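# Remove spring clip from cat litter pouch

## Task

Pull the spring clip off the cat litter pouch and set it on the table with at least a finger's width of space between it and the pouch. The pouch must stay where it was, standing upright, turned the same way, and without dents, and must stay like that without the robot holding anything in place. Release the clip, move the grippers away, then end the task yourself so it gets scored.

## Robot and tools

Robot: two arms, left_arm and right_arm, each with six joints and a parallel gripper. These are arm names only, not image sides. Joint order in every row and every per-joint list is waist, shoulder, elbow, wrist pitch, wrist yaw, wrist roll. Stated ranges in rad: waist -2.618 to 3.054, shoulder 0.000 to 3.142, elbow 0.000 to 3.142, wrist pitch -1.571 to 1.571, wrist yaw -1.571 to 1.571, wrist roll -2.094 to 2.094. The true end of a joint may differ from these by up to 0.036 rad either way.

World frame (used for gripper positions and camera calibration): origin at table-top height, centred between the arms, roughly 5 to 10 cm in from the near table edge. +x runs out across the table, +z is up, and left_arm sits toward +y. Reported gripper position is the point between the finger pads, about 1 cm short of the tips, in metres, with orientation as a wxyz quaternion; it can be off, more so at long reach. In the gripper's own frame the fingers extend along +z and close along y.

A row: 14 numbers, each in [-1, 1]: left_arm's six joint values then its opening, followed by right_arm's six joint values and opening. Both arms are always included. Joint values are scaled offsets, not poses: 1.0 equals 1.202 rad for waist, 1.258 shoulder, 1.238 elbow, 2.073 wrist pitch, 2.022 for wrist yaw and for wrist roll. Opening is absolute: +1 fully open, -1 closed.

execute_actions(actions): a list of up to 15 actions; each action is a table of up to 15 rows, one row per 1/30 s control step; a short table repeats its final row until 15 steps are used. Joint offsets in every row are measured from the angles at the start of that action (for a call's first action, from the last angles reported), not from the previous row. An action asking any joint to go more than 0.036 rad outward beyond its range is rejected for both arms; if the first action fails this or any action is malformed, nothing in the call runs. An empty list just returns state and images. A joint pushed into its actual end stops there and the result may say "joint sent to its limit"; absence of that line proves nothing.

move(target, speed, blocking): target is one 14-number row whose offsets are taken from the most recent reported "Joint positions", not from where the arm is when the move begins. All joints of both arms progress in step so grippers trace curves. speed is the peak rate in rad/s of the joint with farthest to travel, 0.01 to 2, default 0.5. Paths take between 0.5 and 10 s; longer ones stop short. Moves do not avoid obstacles or the other arm. Finger openings are sent immediately. The "move:" line reports the ending (done, off_target, moving, held, fault), limits=held or limits=none, and each arm's joint furthest from target. With blocking=false you get a result after 0.5 s while motion continues; you must wait or stop before sending more actions or moves. Faster motion and targets set deeper past a contact mean harder impacts and pressing. To keep an arm pressing as before, send the offsets from its Joint positions to its Joint targets.

wait(seconds): 0 to 10; arms hold their last command; a running move continues and the wait ends early if it finishes. stop(): brakes a running move (needs room; fingers keep moving). zoom_image(camera, region): closer look at a camera's last image; region [x0, y0, x1, y1] in pixels from top-left, at most 504 by 504. Cameras: cam_head_left, cam_head_right, cam_high, cam_low, cam_left_wrist, cam_right_wrist, all 504x504. finished_scene(scene): pass the current scene's number to end it after the last command has been held; irreversible. Answering without a tool call also ends things.

Motion limits: each step, joint targets are kept within a lead of the measured angle (waist 0.202, shoulder 0.258, elbow 0.238, wrist pitch 0.573, wrist yaw and roll 0.522 rad) and scaled back if they would shift the gripper over 70 mm, so big offsets need several actions; an unfinished displacement should be re-commanded. Friction can leave a joint up to about 0.031 rad off, and tiny commands may do nothing. "joint command not followed" means a clearance check altered joint targets; HELD in step readings marks held-back steps.

Gripping: grip_measured is the finger opening on the command scale (Joint positions shows it in metres, 0.094 open); each gripper may read up to about 1 mm off. To hold, command roughly 0.03 below grip_measured; smaller gaps grip lighter. Pads push about 50 to 62 N, less on thin parts, with a brief spike on contact.

Avoid: dropping or knocking rigid items off the table, denting or tipping the pouch, hard slams or pushes, arms striking each other, and hitting the bar and plate behind the bases (up to about 3 cm above the table, no warning). Holding loads heats motors: MOTOR HOT from 75 °C, a 10 s stop at 90 °C, and at 100 °C the arm goes limp and falls. The robot keeps its last command while you are thinking.

Each tool is called after "Request:" as name(argument=value, ...), one argument or row to a line, values as JSON.

## Session

Request:
execute_actions(
  actions=[],
)

Scene clock: 0.00 s.
left_arm: end_effector_position=(+0.3099, +0.3618, +0.2449) grip_measured=+1.000 end_effector_quat_wxyz=(+0.523, -0.213, +0.824, +0.044) | right_arm: end_effector_position=(+0.3596, -0.0586, +0.3592) grip_measured=+1.000 end_effector_quat_wxyz=(-0.365, +0.849, -0.380, +0.042)
Joint names: [waist, shoulder, elbow, wrist pitch, wrist yaw, wrist roll]
Joint positions: left_arm=[-0.067  0.892  0.768 -0.385 -0.319 -0.331  0.094] | right_arm=[ 0.46   1.882  2.356 -1.401 -0.359 -1.72   0.094]
Joint velocities: left_arm=[-0.002 -0.007  0.012  0.066  0.007 -0.095  0.   ] | right_arm=[-0.007 -0.007 -0.002 -0.007 -0.007  0.007  0.   ]
Joint torques (N m, as the arm reports them, + toward a larger angle): no reading
Motor temperatures (°C, as the motors report them): left_arm=[23 24 25 24 26 24] | right_arm=[27 26 28 26 25 25]
Joint targets: left_arm=[-0.067 0.892 0.768 -0.385 -0.319 -0.331] | right_arm=[0.460 1.882 2.356 -1.401 -0.359 -1.720]

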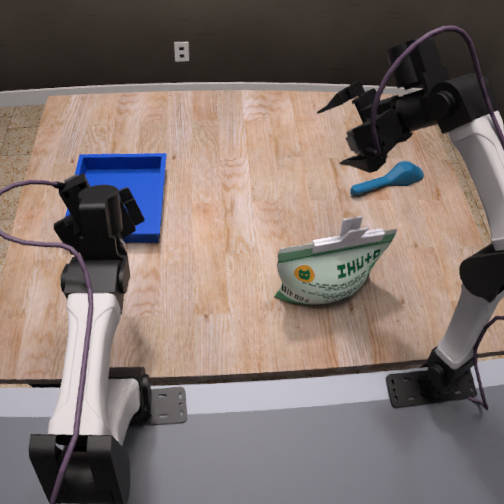

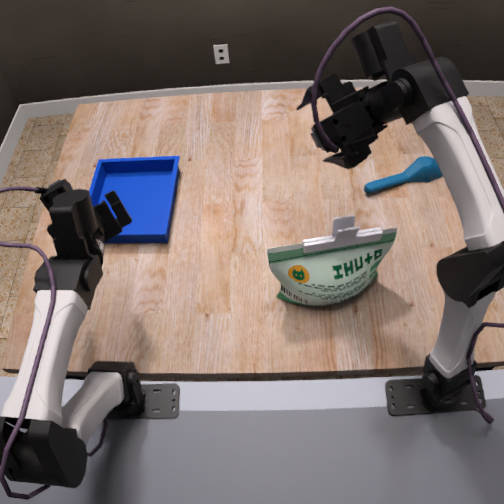

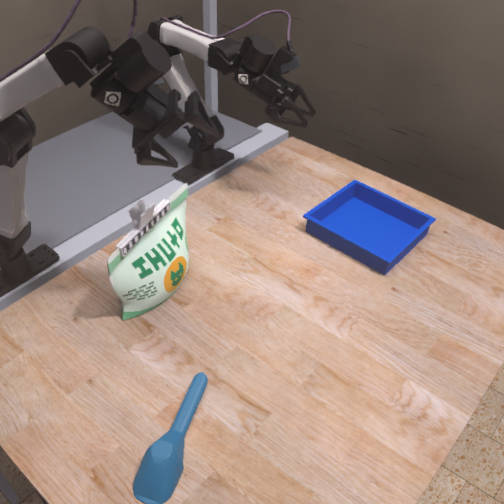

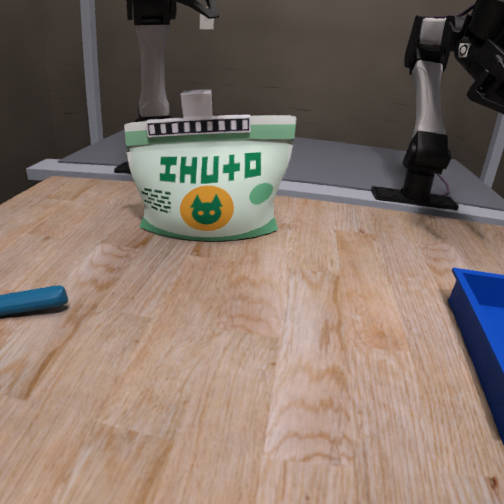

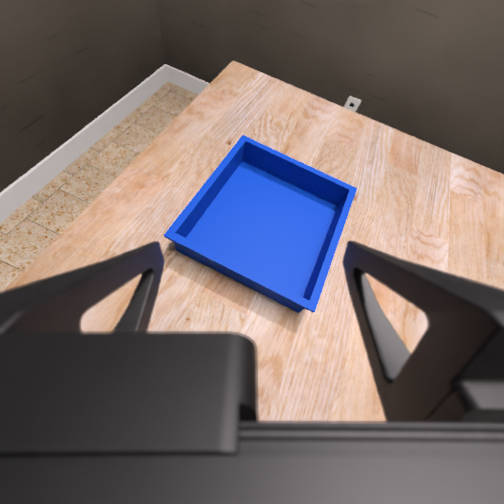

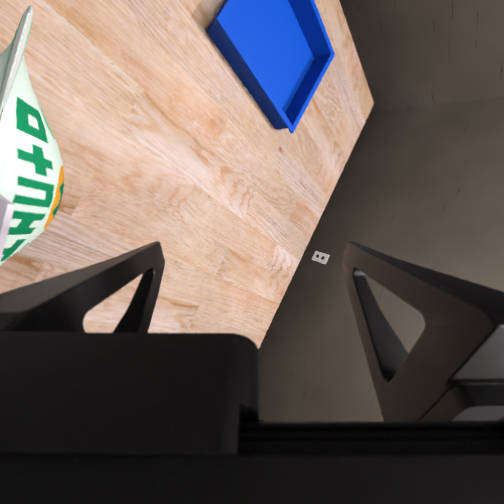

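Request:
move(
  target=[0,0,0,0,0,0,1,0.116,-0.224,-0.651,-0.048,0.178,0,1],
  speed=1,
)

Scene clock: 9.83 s.
left_arm: end_effector_position=(+0.3099, +0.3618, +0.2449) grip_measured=+1.000 end_effector_quat_wxyz=(+0.523, -0.213, +0.824, +0.044) | right_arm: end_effector_position=(+0.2374, -0.1408, +0.1946) grip_measured=+1.000 end_effector_quat_wxyz=(-0.029, +0.914, -0.404, +0.005)
Joint names: [waist, shoulder, elbow, wrist pitch, wrist yaw, wrist roll]
Joint positions: left_arm=[-0.067  0.892  0.768 -0.385 -0.319 -0.331  0.094] | right_arm=[ 0.59   1.61   1.565 -1.493 -0.002 -1.717  0.094]
Joint velocities: left_arm=[ 0.027  0.017 -0.027 -0.007 -0.022 -0.007  0.   ] | right_arm=[ 0.002  0.012  0.007  0.007 -0.022 -0.037  0.   ]
Joint torques (N m, as the arm reports them, + toward a larger angle): left_arm=[ 0.12 -2.06  8.8   2.21  0.01  0.06] | right_arm=[ 0.21 -8.93  5.19  0.36 -0.09  0.1 ]
Motor temperatures (°C, as the motors report them): left_arm=[23 24 27 26 26 24] | right_arm=[27 28 29 27 25 25]
Joint targets: left_arm=[-0.067 0.892 0.768 -0.385 -0.319 -0.331] | right_arm=[0.599 1.600 1.549 -1.500 0.000 -1.720]
move: done; limits=none; left_arm: farthest joint: the waist, 0.000 radians from its target (0.000 radians at the start); right_arm: farthest joint: the elbow, 0.015 radians from its target (0.805 radians at the start)
camera_calibration (this result's frames):
cam_right_wrist: T_world_to_cam=[[0.736824, 0.674301, 0.0490793, -0.0885686], [0.522062, -0.613589, 0.592418, -0.323184], [0.429582, -0.410886, -0.804134, 0.117282], [0, 0, 0, 1]] pos_world=[0.1836, -0.0903911, 0.290117]

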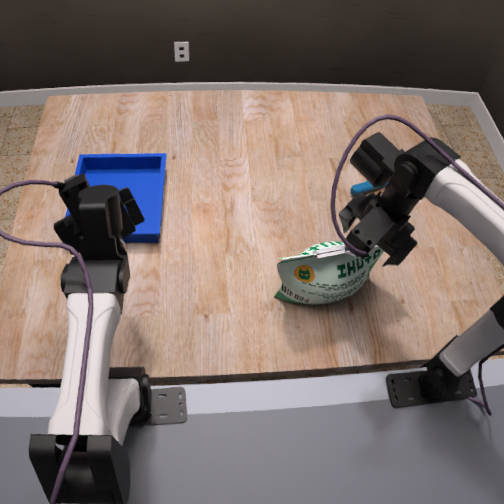

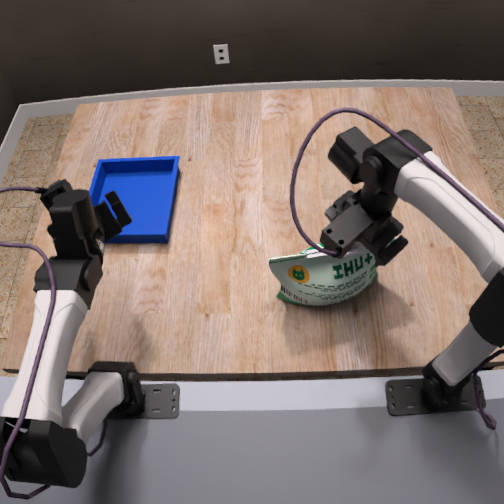

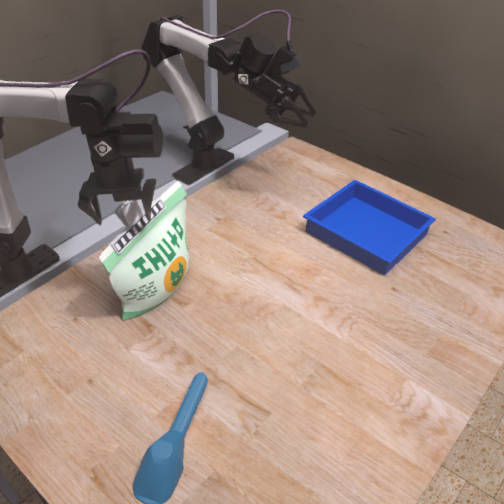

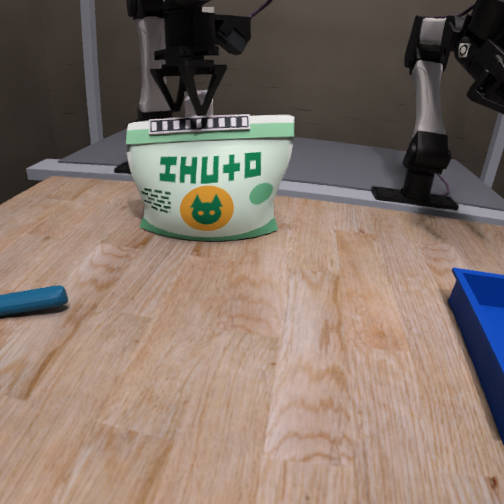

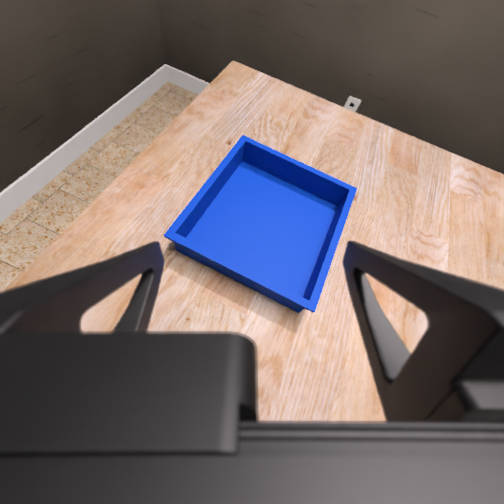

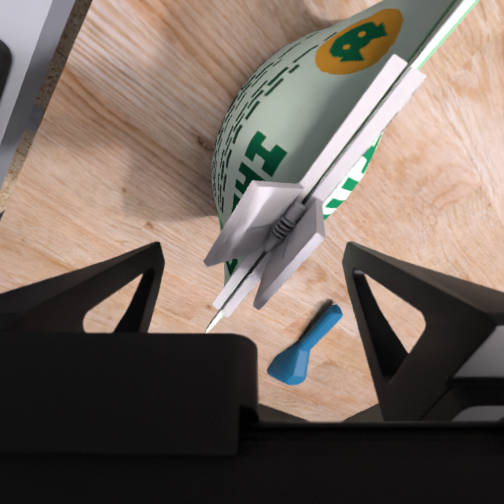

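Request:
move(
  target=[0,0,0,0,0,0,1,0,0,0.25,-0.037,0,0,1],
)

Request:
move(
  target=[0,0,0,0,0,0,1,0.067,0,0,0,0,0.32,1],
  speed=1,
)

Scene clock: 18.03 s.
left_arm: end_effector_position=(+0.3099, +0.3618, +0.2449) grip_measured=+1.000 end_effector_quat_wxyz=(+0.523, -0.213, +0.824, +0.044) | right_arm: end_effector_position=(+0.2628, -0.1259, +0.2738) grip_measured=+1.000 end_effector_quat_wxyz=(-0.127, +0.905, -0.401, +0.066)
Joint names: [waist, shoulder, elbow, wrist pitch, wrist yaw, wrist roll]
Joint positions: left_arm=[-0.067  0.892  0.768 -0.385 -0.319 -0.331  0.094] | right_arm=[ 0.59   1.61   1.862 -1.558 -0.001 -1.717  0.094]
Joint velocities: left_arm=[-0.007  0.002 -0.017  0.022  0.037  0.037  0.   ] | right_arm=[-0.002 -0.012  0.002  0.066 -0.007 -0.037  0.   ]
Joint torques (N m, as the arm reports them, + toward a larger angle): left_arm=[ 0.09 -2.05  8.79  2.21  0.    0.05] | right_arm=[-0.54 -7.77  7.03  0.76 -0.11  0.16]
Motor temperatures (°C, as the motors report them): left_arm=[23 24 28 28 26 24] | right_arm=[27 29 30 27 25 25]
Joint targets: left_arm=[-0.067 0.892 0.768 -0.385 -0.319 -0.331] | right_arm=[0.590 1.610 1.875 -1.569 -0.002 -1.717]
move: done; limits=none; left_arm: farthest joint: the waist, 0.000 radians from its target (0.000 radians at the start); right_arm: farthest joint: the elbow, 0.013 radians from its target (0.309 radians at the start)
camera_calibration (this result's frames):
cam_right_wrist: T_world_to_cam=[[0.708979, 0.649654, 0.274404, -0.178704], [0.403741, -0.692927, 0.597365, -0.354468], [0.578223, -0.312731, -0.753563, 0.135628], [0, 0, 0, 1]] pos_world=[0.191387, -0.0871096, 0.362988]

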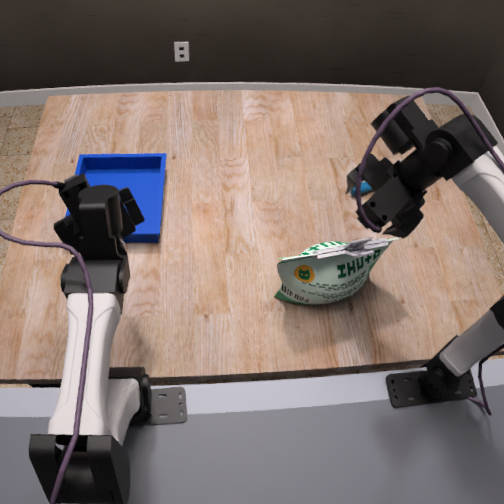

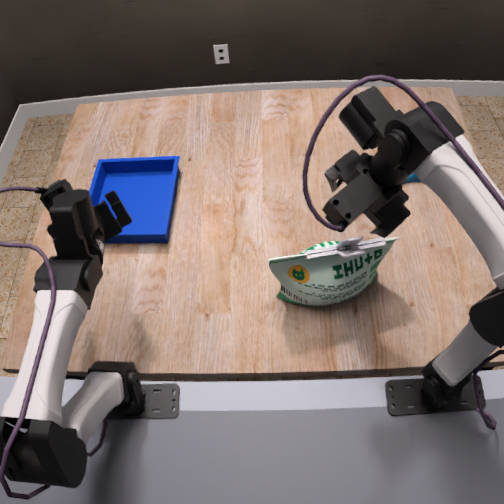

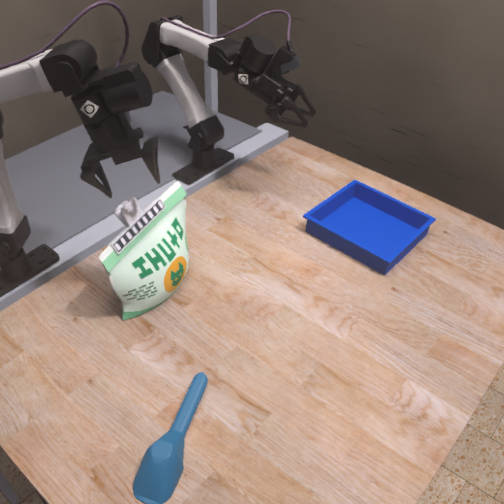

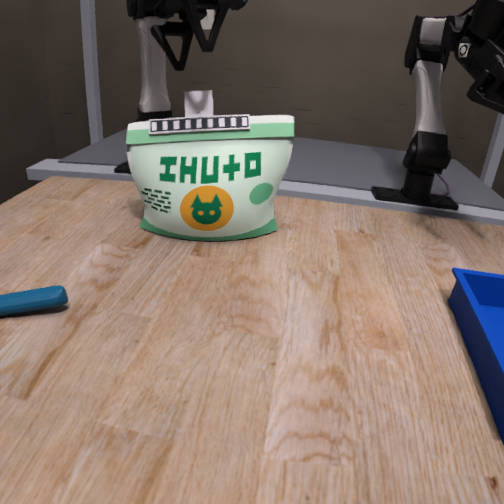

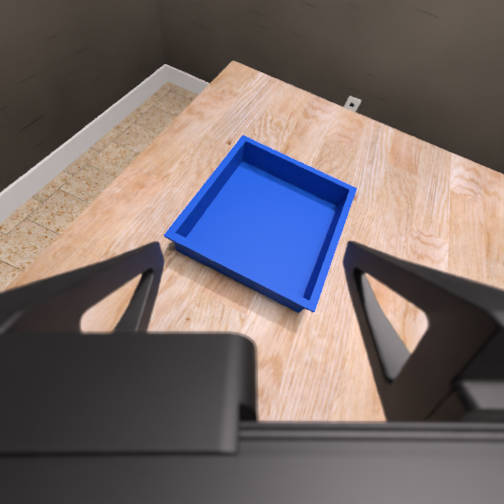

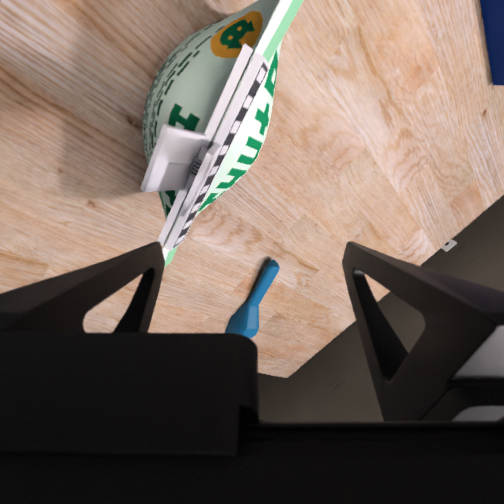

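Scene clock: 19.63 s.
left_arm: end_effector_position=(+0.3099, +0.3618, +0.2449) grip_measured=+1.000 end_effector_quat_wxyz=(+0.523, -0.213, +0.824, +0.044) | right_arm: end_effector_position=(+0.2495, -0.1076, +0.2743) grip_measured=+1.000 end_effector_quat_wxyz=(-0.142, +0.756, -0.638, +0.019)
Joint names: [waist, shoulder, elbow, wrist pitch, wrist yaw, wrist roll]
Joint positions: left_arm=[-0.067  0.892  0.768 -0.385 -0.319 -0.331  0.094] | right_arm=[ 0.662  1.61   1.862 -1.558 -0.001 -1.077  0.094]
Joint velocities: left_arm=[ 0.002  0.002  0.007 -0.007 -0.007 -0.007  0.   ] | right_arm=[ 0.017  0.012  0.002  0.022 -0.051 -0.037  0.   ]
Joint torques (N m, as the arm reports them, + toward a larger angle): left_arm=[ 0.1  -2.04  8.77  2.2   0.01  0.05] | right_arm=[ 0.16 -7.81  6.15  0.92 -0.1   0.23]
Motor temperatures (°C, as the motors report them): left_arm=[23 24 28 28 26 24] | right_arm=[27 30 30 27 25 25]
Joint targets: left_arm=[-0.067 0.892 0.768 -0.385 -0.319 -0.331] | right_arm=[0.671 1.610 1.862 -1.558 -0.001 -1.070]
move: done; limits=none; left_arm: farthest joint: the waist, 0.000 radians from its target (0.000 radians at the start); right_arm: farthest joint: the waist, 0.009 radians from its target (0.081 radians at the start)
camera_calibration (this result's frames):
cam_right_wrist: T_world_to_cam=[[0.961251, 0.148527, 0.232241, -0.286586], [0.0258554, -0.887309, 0.46045, -0.22576], [0.274459, -0.436604, -0.856767, 0.240187], [0, 0, 0, 1]] pos_world=[0.215397, -0.0528867, 0.376293]

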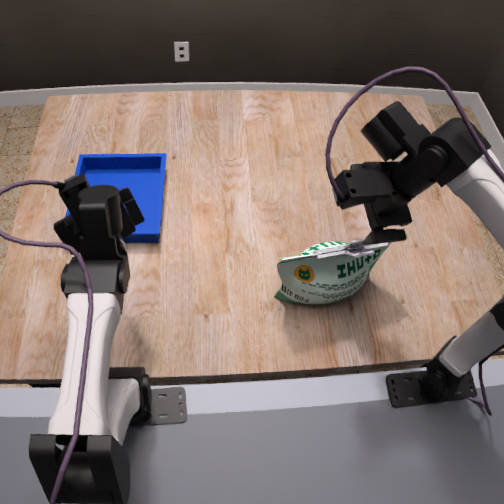

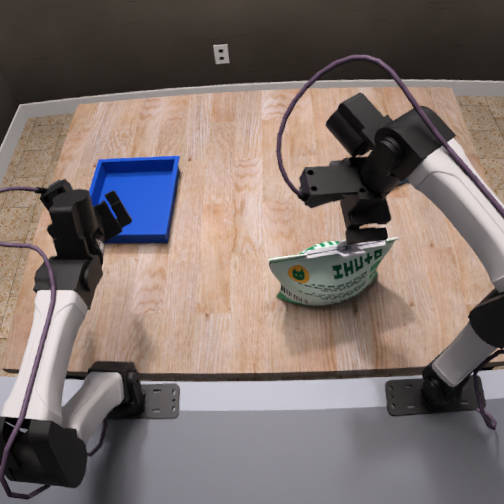

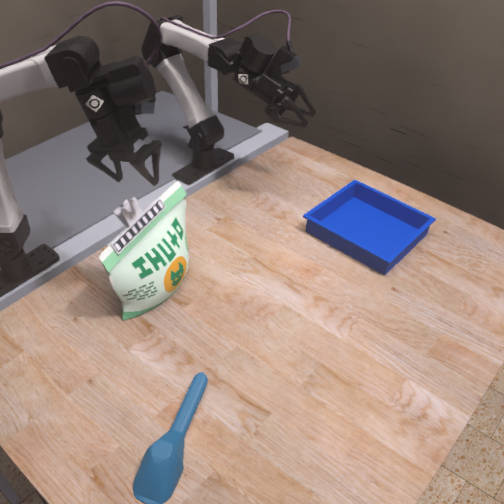

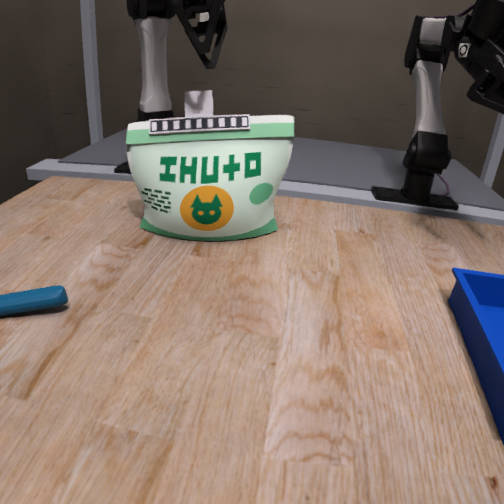

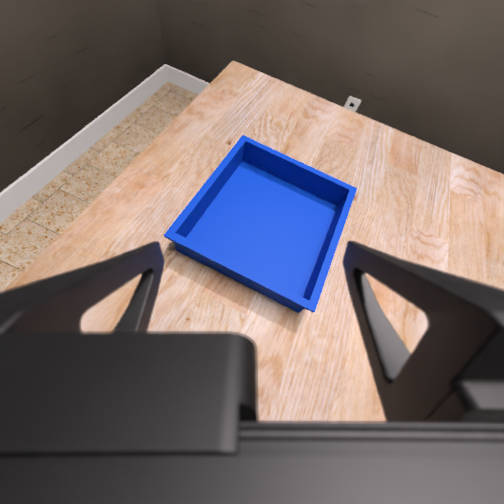

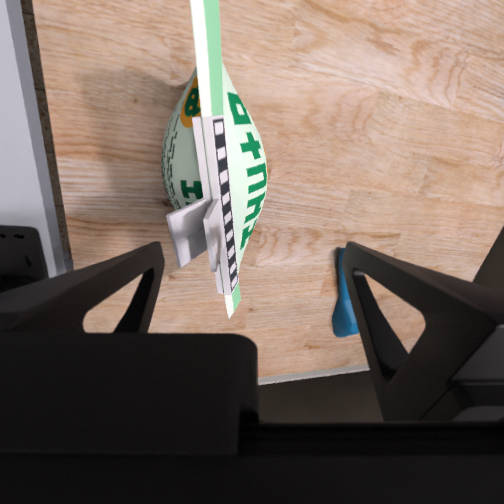

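Request:
move(
  target=[0,0,0,0,0,0,1,0,0,-0.17,0,0,0,1],
  speed=0.3,
)

Scene clock: 23.77 s.
left_arm: end_effector_position=(+0.3099, +0.3618, +0.2449) grip_measured=+1.000 end_effector_quat_wxyz=(+0.523, -0.213, +0.824, +0.044) | right_arm: end_effector_position=(+0.2280, -0.1231, +0.2212) grip_measured=+1.000 end_effector_quat_wxyz=(-0.049, +0.764, -0.644, -0.000)
Joint names: [waist, shoulder, elbow, wrist pitch, wrist yaw, wrist roll]
Joint positions: left_arm=[-0.067  0.892  0.768 -0.385 -0.319 -0.331  0.094] | right_arm=[ 0.662  1.61   1.67  -1.557 -0.001 -1.077  0.094]
Joint velocities: left_arm=[-0.007 -0.002 -0.007 -0.007 -0.007 -0.007  0.   ] | right_arm=[-0.007 -0.007  0.012 -0.051  0.037  0.051  0.   ]
Joint torques (N m, as the arm reports them, + toward a larger angle): left_arm=[ 0.09 -2.04  8.76  2.21  0.    0.05] | right_arm=[-0.49 -8.02  4.9   0.56 -0.1   0.14]
Motor temperatures (°C, as the motors report them): left_arm=[23 24 29 29 26 24] | right_arm=[27 30 30 27 25 25]
Joint targets: left_arm=[-0.067 0.892 0.768 -0.385 -0.319 -0.331] | right_arm=[0.662 1.610 1.651 -1.558 -0.001 -1.077]
move: done; limits=none; left_arm: farthest joint: the waist, 0.000 radians from its target (0.000 radians at the start); right_arm: farthest joint: the elbow, 0.018 radians from its target (0.210 radians at the start)
camera_calibration (this result's frames):
cam_right_wrist: T_world_to_cam=[[0.983257, 0.169561, 0.0667387, -0.217156], [0.105199, -0.827254, 0.551891, -0.245461], [0.148789, -0.53563, -0.831242, 0.204722], [0, 0, 0, 1]] pos_world=[0.208882, -0.0565822, 0.320134]

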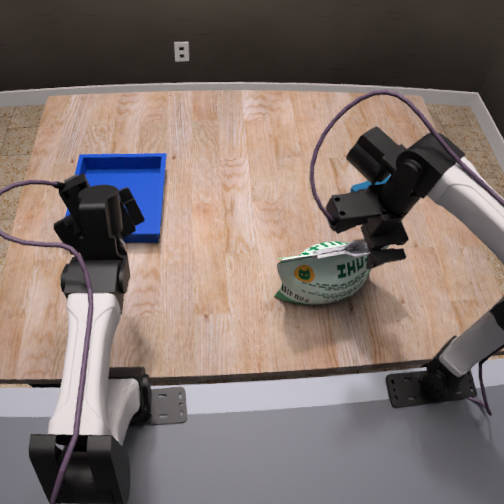

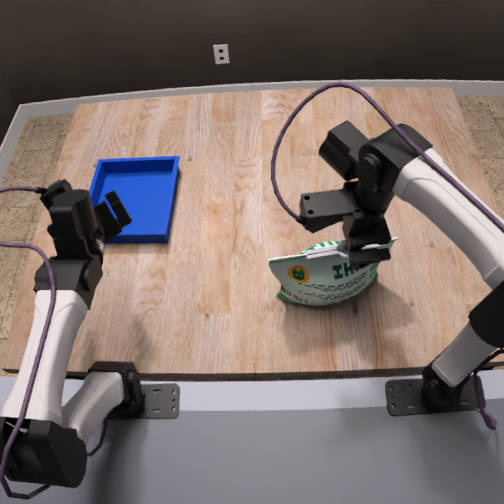

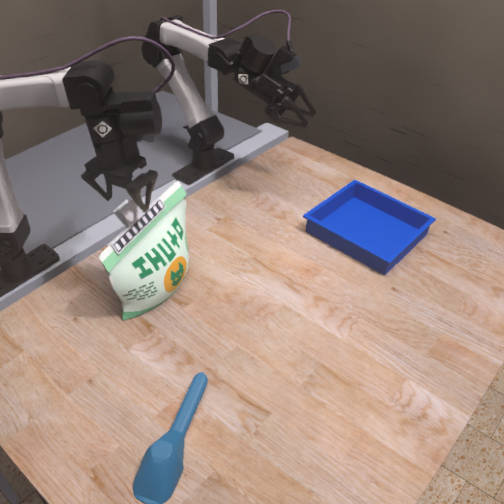

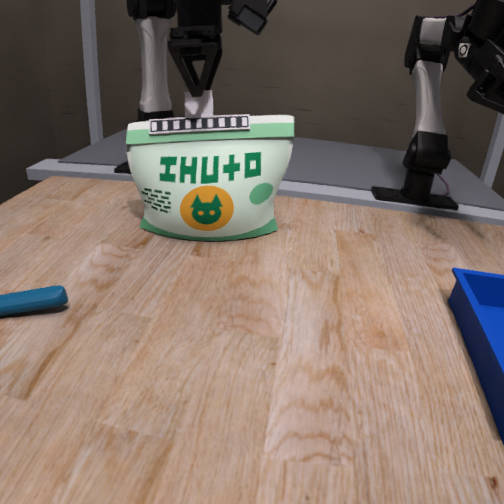

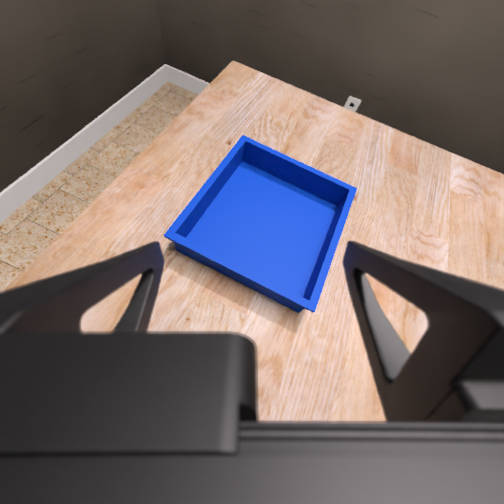

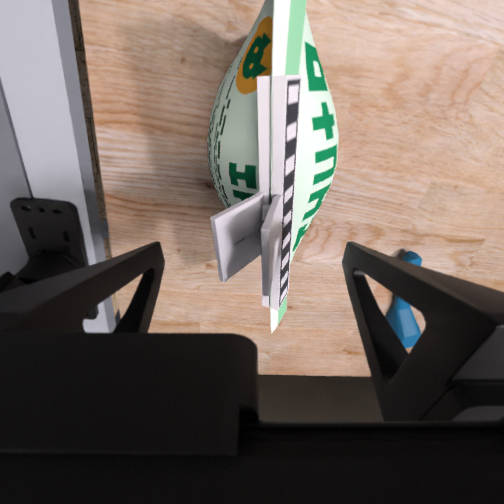

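Well aligned; lower ~2 cm using the shoulder (keeps the reach), then close.

Request:
move(
  target=[0,0,0,0,0,0,1,0,0.045,-0.03,0,0,0,1],
  speed=0.2,
)

Request:
move(
  target=[0,0,0,0,0,0,1,0,0,0,0,0,0,-1],
)

Scene clock: 27.83 s.
left_arm: end_effector_position=(+0.3099, +0.3618, +0.2449) grip_measured=+1.000 end_effector_quat_wxyz=(+0.523, -0.213, +0.824, +0.044) | right_arm: end_effector_position=(+0.2285, -0.1224, +0.2049) grip_measured=+1.000 end_effector_quat_wxyz=(-0.019, +0.765, -0.644, -0.007)
Joint names: [waist, shoulder, elbow, wrist pitch, wrist yaw, wrist roll]
Joint positions: left_arm=[-0.067  0.892  0.768 -0.385 -0.319 -0.331  0.094] | right_arm=[ 0.662  1.653  1.651 -1.557 -0.001 -1.077  0.094]
Joint velocities: left_arm=[-0.007 -0.007  0.007 -0.037  0.095 -0.037  0.   ] | right_arm=[-0.007  0.007 -0.017 -0.007 -0.037  0.022  0.   ]
Joint torques (N m, as the arm reports them, + toward a larger angle): left_arm=[ 0.09 -2.04  8.79  2.21  0.01  0.06] | right_arm=[-0.49 -7.37  4.92  0.45 -0.1   0.13]
Motor temperatures (°C, as the motors report them): left_arm=[23 24 29 29 26 24] | right_arm=[27 30 30 27 25 25]
Joint targets: left_arm=[-0.067 0.892 0.768 -0.385 -0.319 -0.331] | right_arm=[0.662 1.666 1.633 -1.557 -0.001 -1.077]
move: done; limits=none; left_arm: farthest joint: the waist, 0.000 radians from its target (0.000 radians at the start); right_arm: farthest joint: the elbow, 0.018 radians from its target (0.037 radians at the start)
camera_calibration (this result's frames):
cam_right_wrist: T_world_to_cam=[[0.984967, 0.172276, 0.0126887, -0.205592], [0.13349, -0.805716, 0.577063, -0.244851], [0.109638, -0.566695, -0.816601, 0.193616], [0, 0, 0, 1]] pos_world=[0.213959, -0.0521411, 0.30201]

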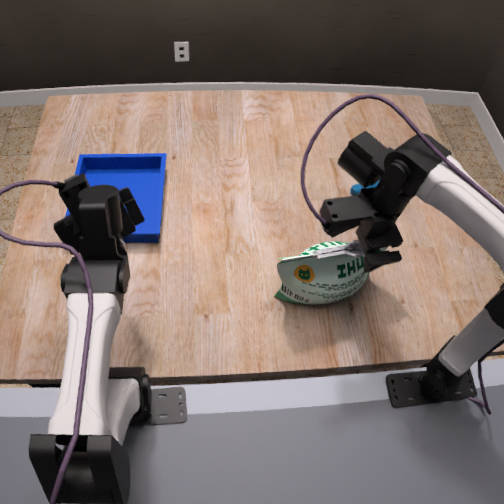

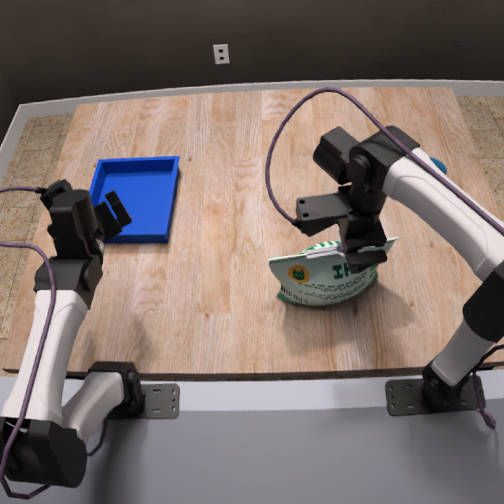

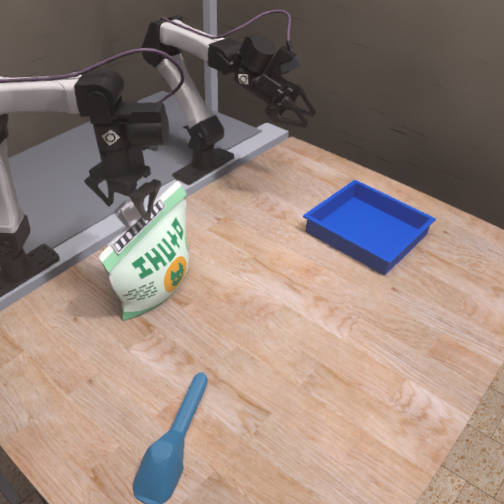

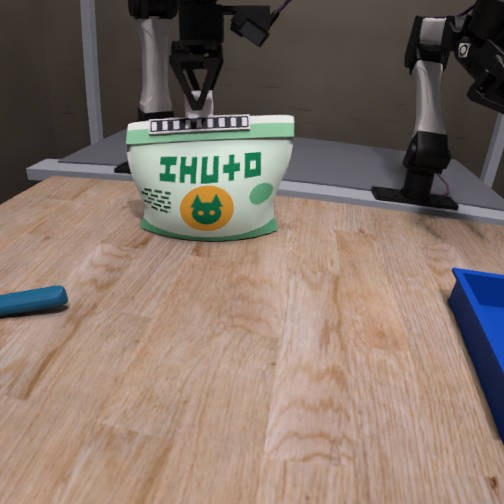

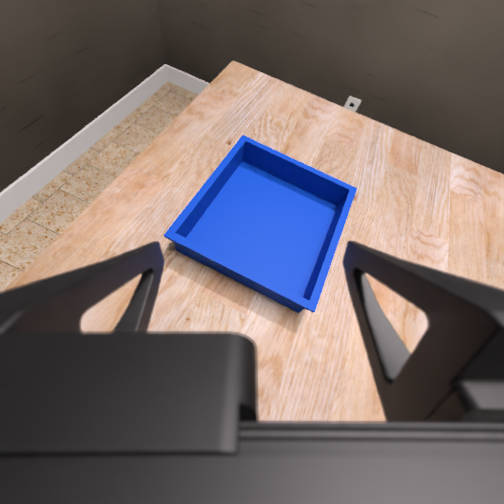

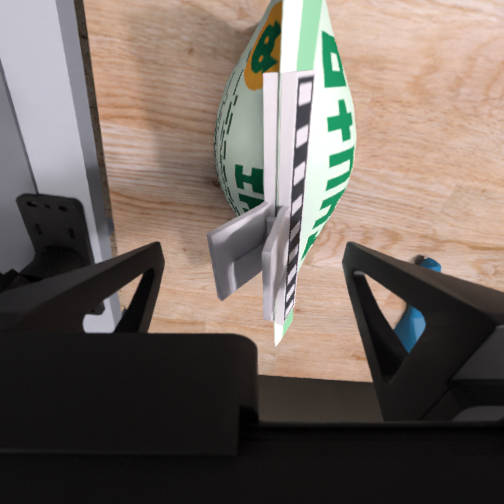

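Scene clock: 28.37 s.
left_arm: end_effector_position=(+0.3099, +0.3618, +0.2449) grip_measured=+1.000 end_effector_quat_wxyz=(+0.523, -0.213, +0.824, +0.044) | right_arm: end_effector_position=(+0.2314, -0.1215, +0.2085) grip_measured=-0.604 end_effector_quat_wxyz=(-0.031, +0.764, -0.644, -0.001)
Joint names: [waist, shoulder, elbow, wrist pitch, wrist yaw, wrist roll]
Joint positions: left_arm=[-0.067  0.892  0.768 -0.385 -0.319 -0.331  0.094] | right_arm=[ 0.662  1.644  1.656 -1.546  0.005 -1.077  0.019]
Joint velocities: left_arm=[-0.002  0.007 -0.007 -0.066 -0.081 -0.051  0.   ] | right_arm=[ 0.002 -0.002 -0.037  0.037 -0.022 -0.037  0.   ]
Joint torques (N m, as the arm reports them, + toward a larger angle): left_arm=[ 0.1  -2.05  8.79  2.21  0.    0.05] | right_arm=[-0.48 -7.65  6.    0.39 -0.16  0.14]
Motor temperatures (°C, as the motors report them): left_arm=[23 24 29 29 26 24] | right_arm=[27 30 30 27 25 25]
Joint targets: left_arm=[-0.067 0.892 0.768 -0.385 -0.319 -0.331] | right_arm=[0.662 1.653 1.651 -1.557 -0.001 -1.077]
move: done; limits=none; left_arm: farthest joint: the waist, 0.000 radians from its target (0.000 radians at the start); right_arm: farthest joint: the wrist pitch, 0.011 radians from its target (0.000 radians at the start)
camera_calibration (this result's frames):
cam_right_wrist: T_world_to_cam=[[0.984463, 0.17163, 0.0370844, -0.213678], [0.119967, -0.811653, 0.571689, -0.243133], [0.128219, -0.558357, -0.819632, 0.194093], [0, 0, 0, 1]] pos_world=[0.21464, -0.0522929, 0.306006]

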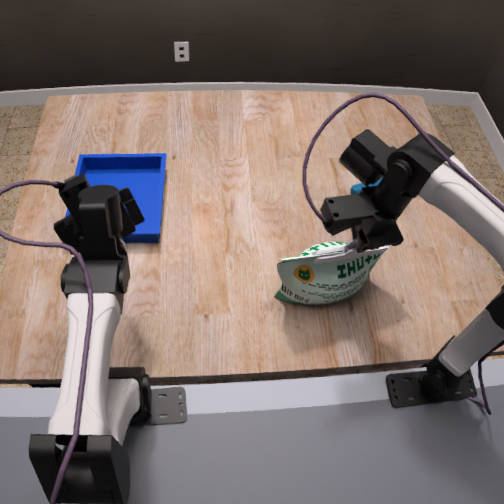

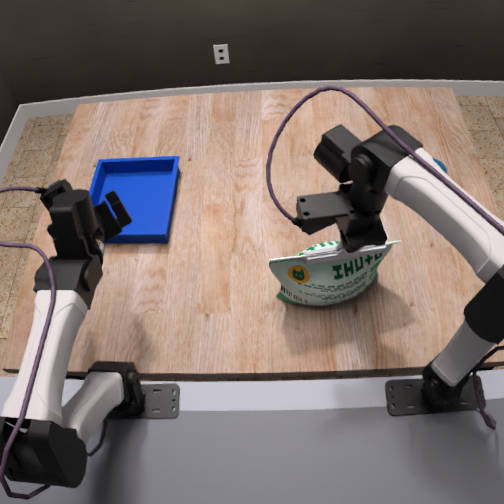

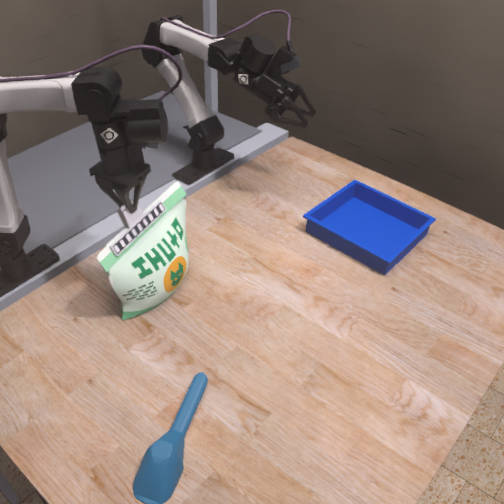

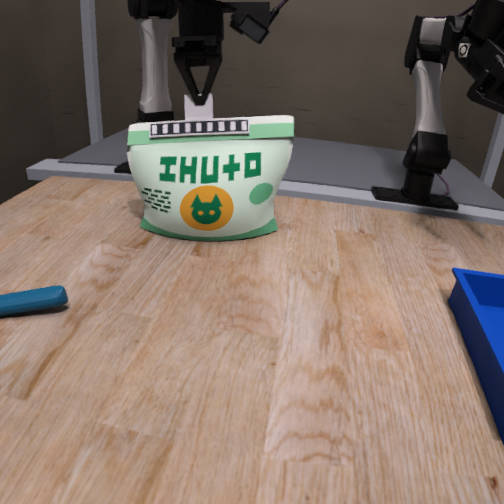

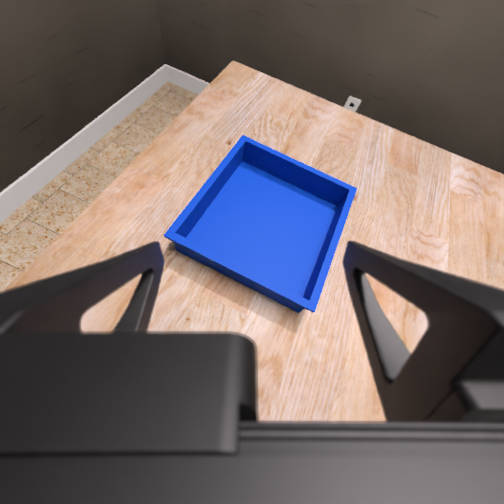

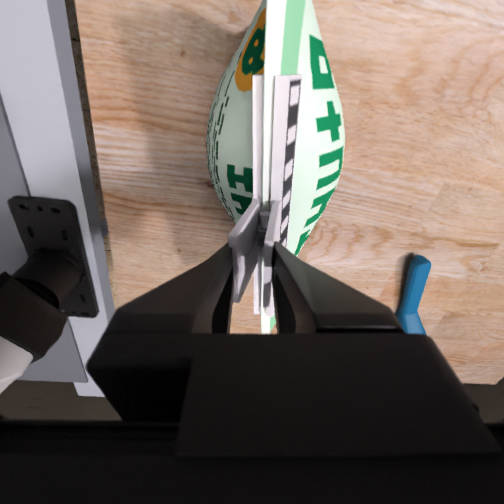

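Lift straight up.

Request:
move(
  target=[0,0,0,0,0,0,1,0,-0.12,0.07,0,0,0,-1],
  speed=0.2,
)

Scene clock: 32.10 s.
left_arm: end_effector_position=(+0.3099, +0.3618, +0.2449) grip_measured=+1.000 end_effector_quat_wxyz=(+0.523, -0.213, +0.824, +0.044) | right_arm: end_effector_position=(+0.2271, -0.1274, +0.2671) grip_measured=-0.619 end_effector_quat_wxyz=(-0.135, +0.756, -0.640, +0.023)
Joint names: [waist, shoulder, elbow, wrist pitch, wrist yaw, wrist roll]
Joint positions: left_arm=[-0.067  0.892  0.768 -0.385 -0.319 -0.331  0.094] | right_arm=[ 0.662  1.498  1.727 -1.548  0.01  -1.077  0.018]
Joint velocities: left_arm=[-0.002  0.007 -0.017 -0.022 -0.037 -0.051  0.   ] | right_arm=[-0.032  0.022  0.027 -0.007 -0.081 -0.007 -0.001]
Joint torques (N m, as the arm reports them, + toward a larger angle): left_arm=[ 0.1  -2.07  8.8   2.21  0.    0.05] | right_arm=[-0.49 -6.96  7.34  0.92 -0.14  0.15]
Motor temperatures (°C, as the motors report them): left_arm=[23 24 30 29 26 24] | right_arm=[27 30 31 27 25 25]
Joint targets: left_arm=[-0.067 0.892 0.768 -0.385 -0.319 -0.331] | right_arm=[0.662 1.493 1.742 -1.546 0.005 -1.077]
move: done; limits=none; left_arm: farthest joint: the waist, 0.000 radians from its target (0.000 radians at the start); right_arm: farthest joint: the elbow, 0.016 radians from its target (0.087 radians at the start)
camera_calibration (this result's frames):
cam_right_wrist: T_world_to_cam=[[0.962584, 0.149644, 0.225916, -0.25892], [0.0252505, -0.879598, 0.475048, -0.242225], [0.269804, -0.451569, -0.850465, 0.229021], [0, 0, 0, 1]] pos_world=[0.193558, -0.0708959, 0.368338]

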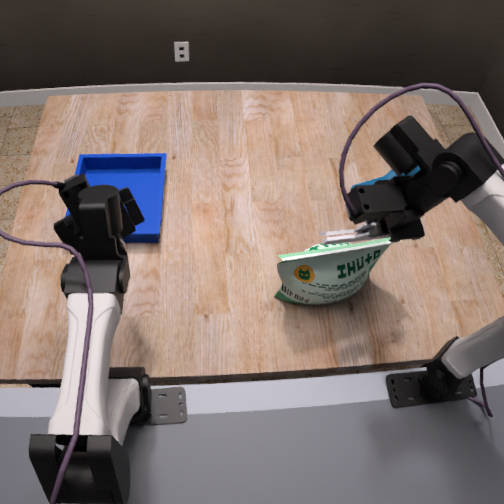

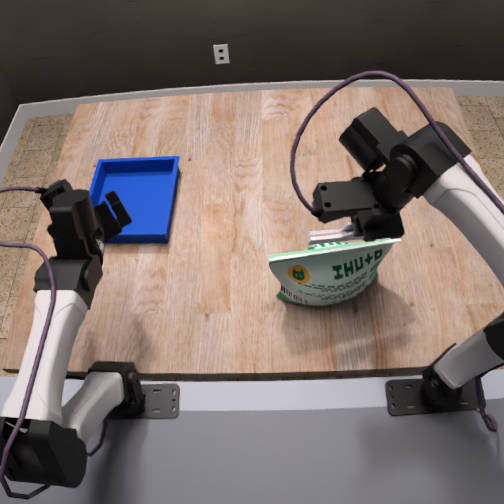

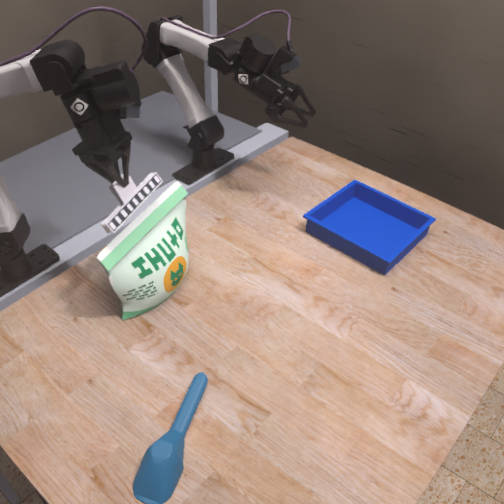

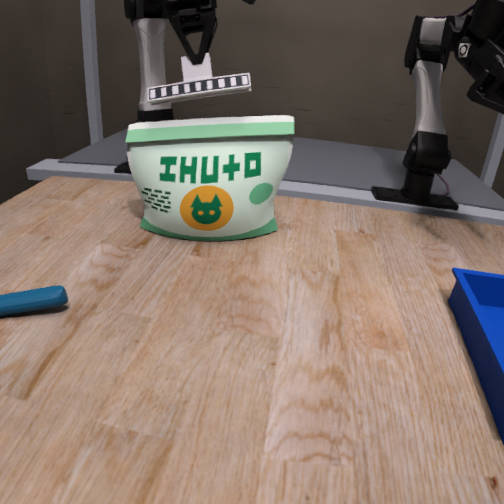

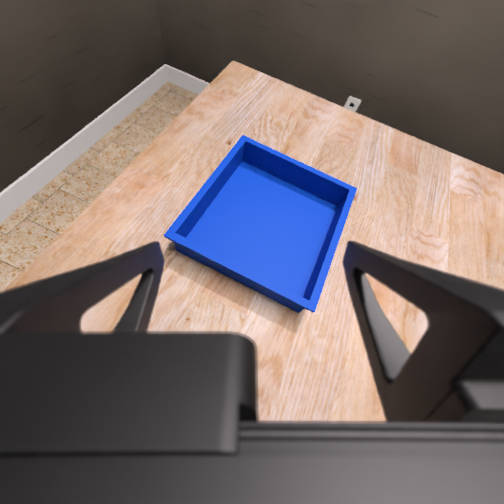

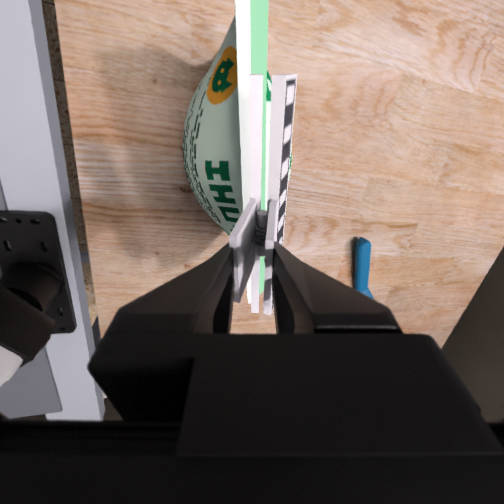

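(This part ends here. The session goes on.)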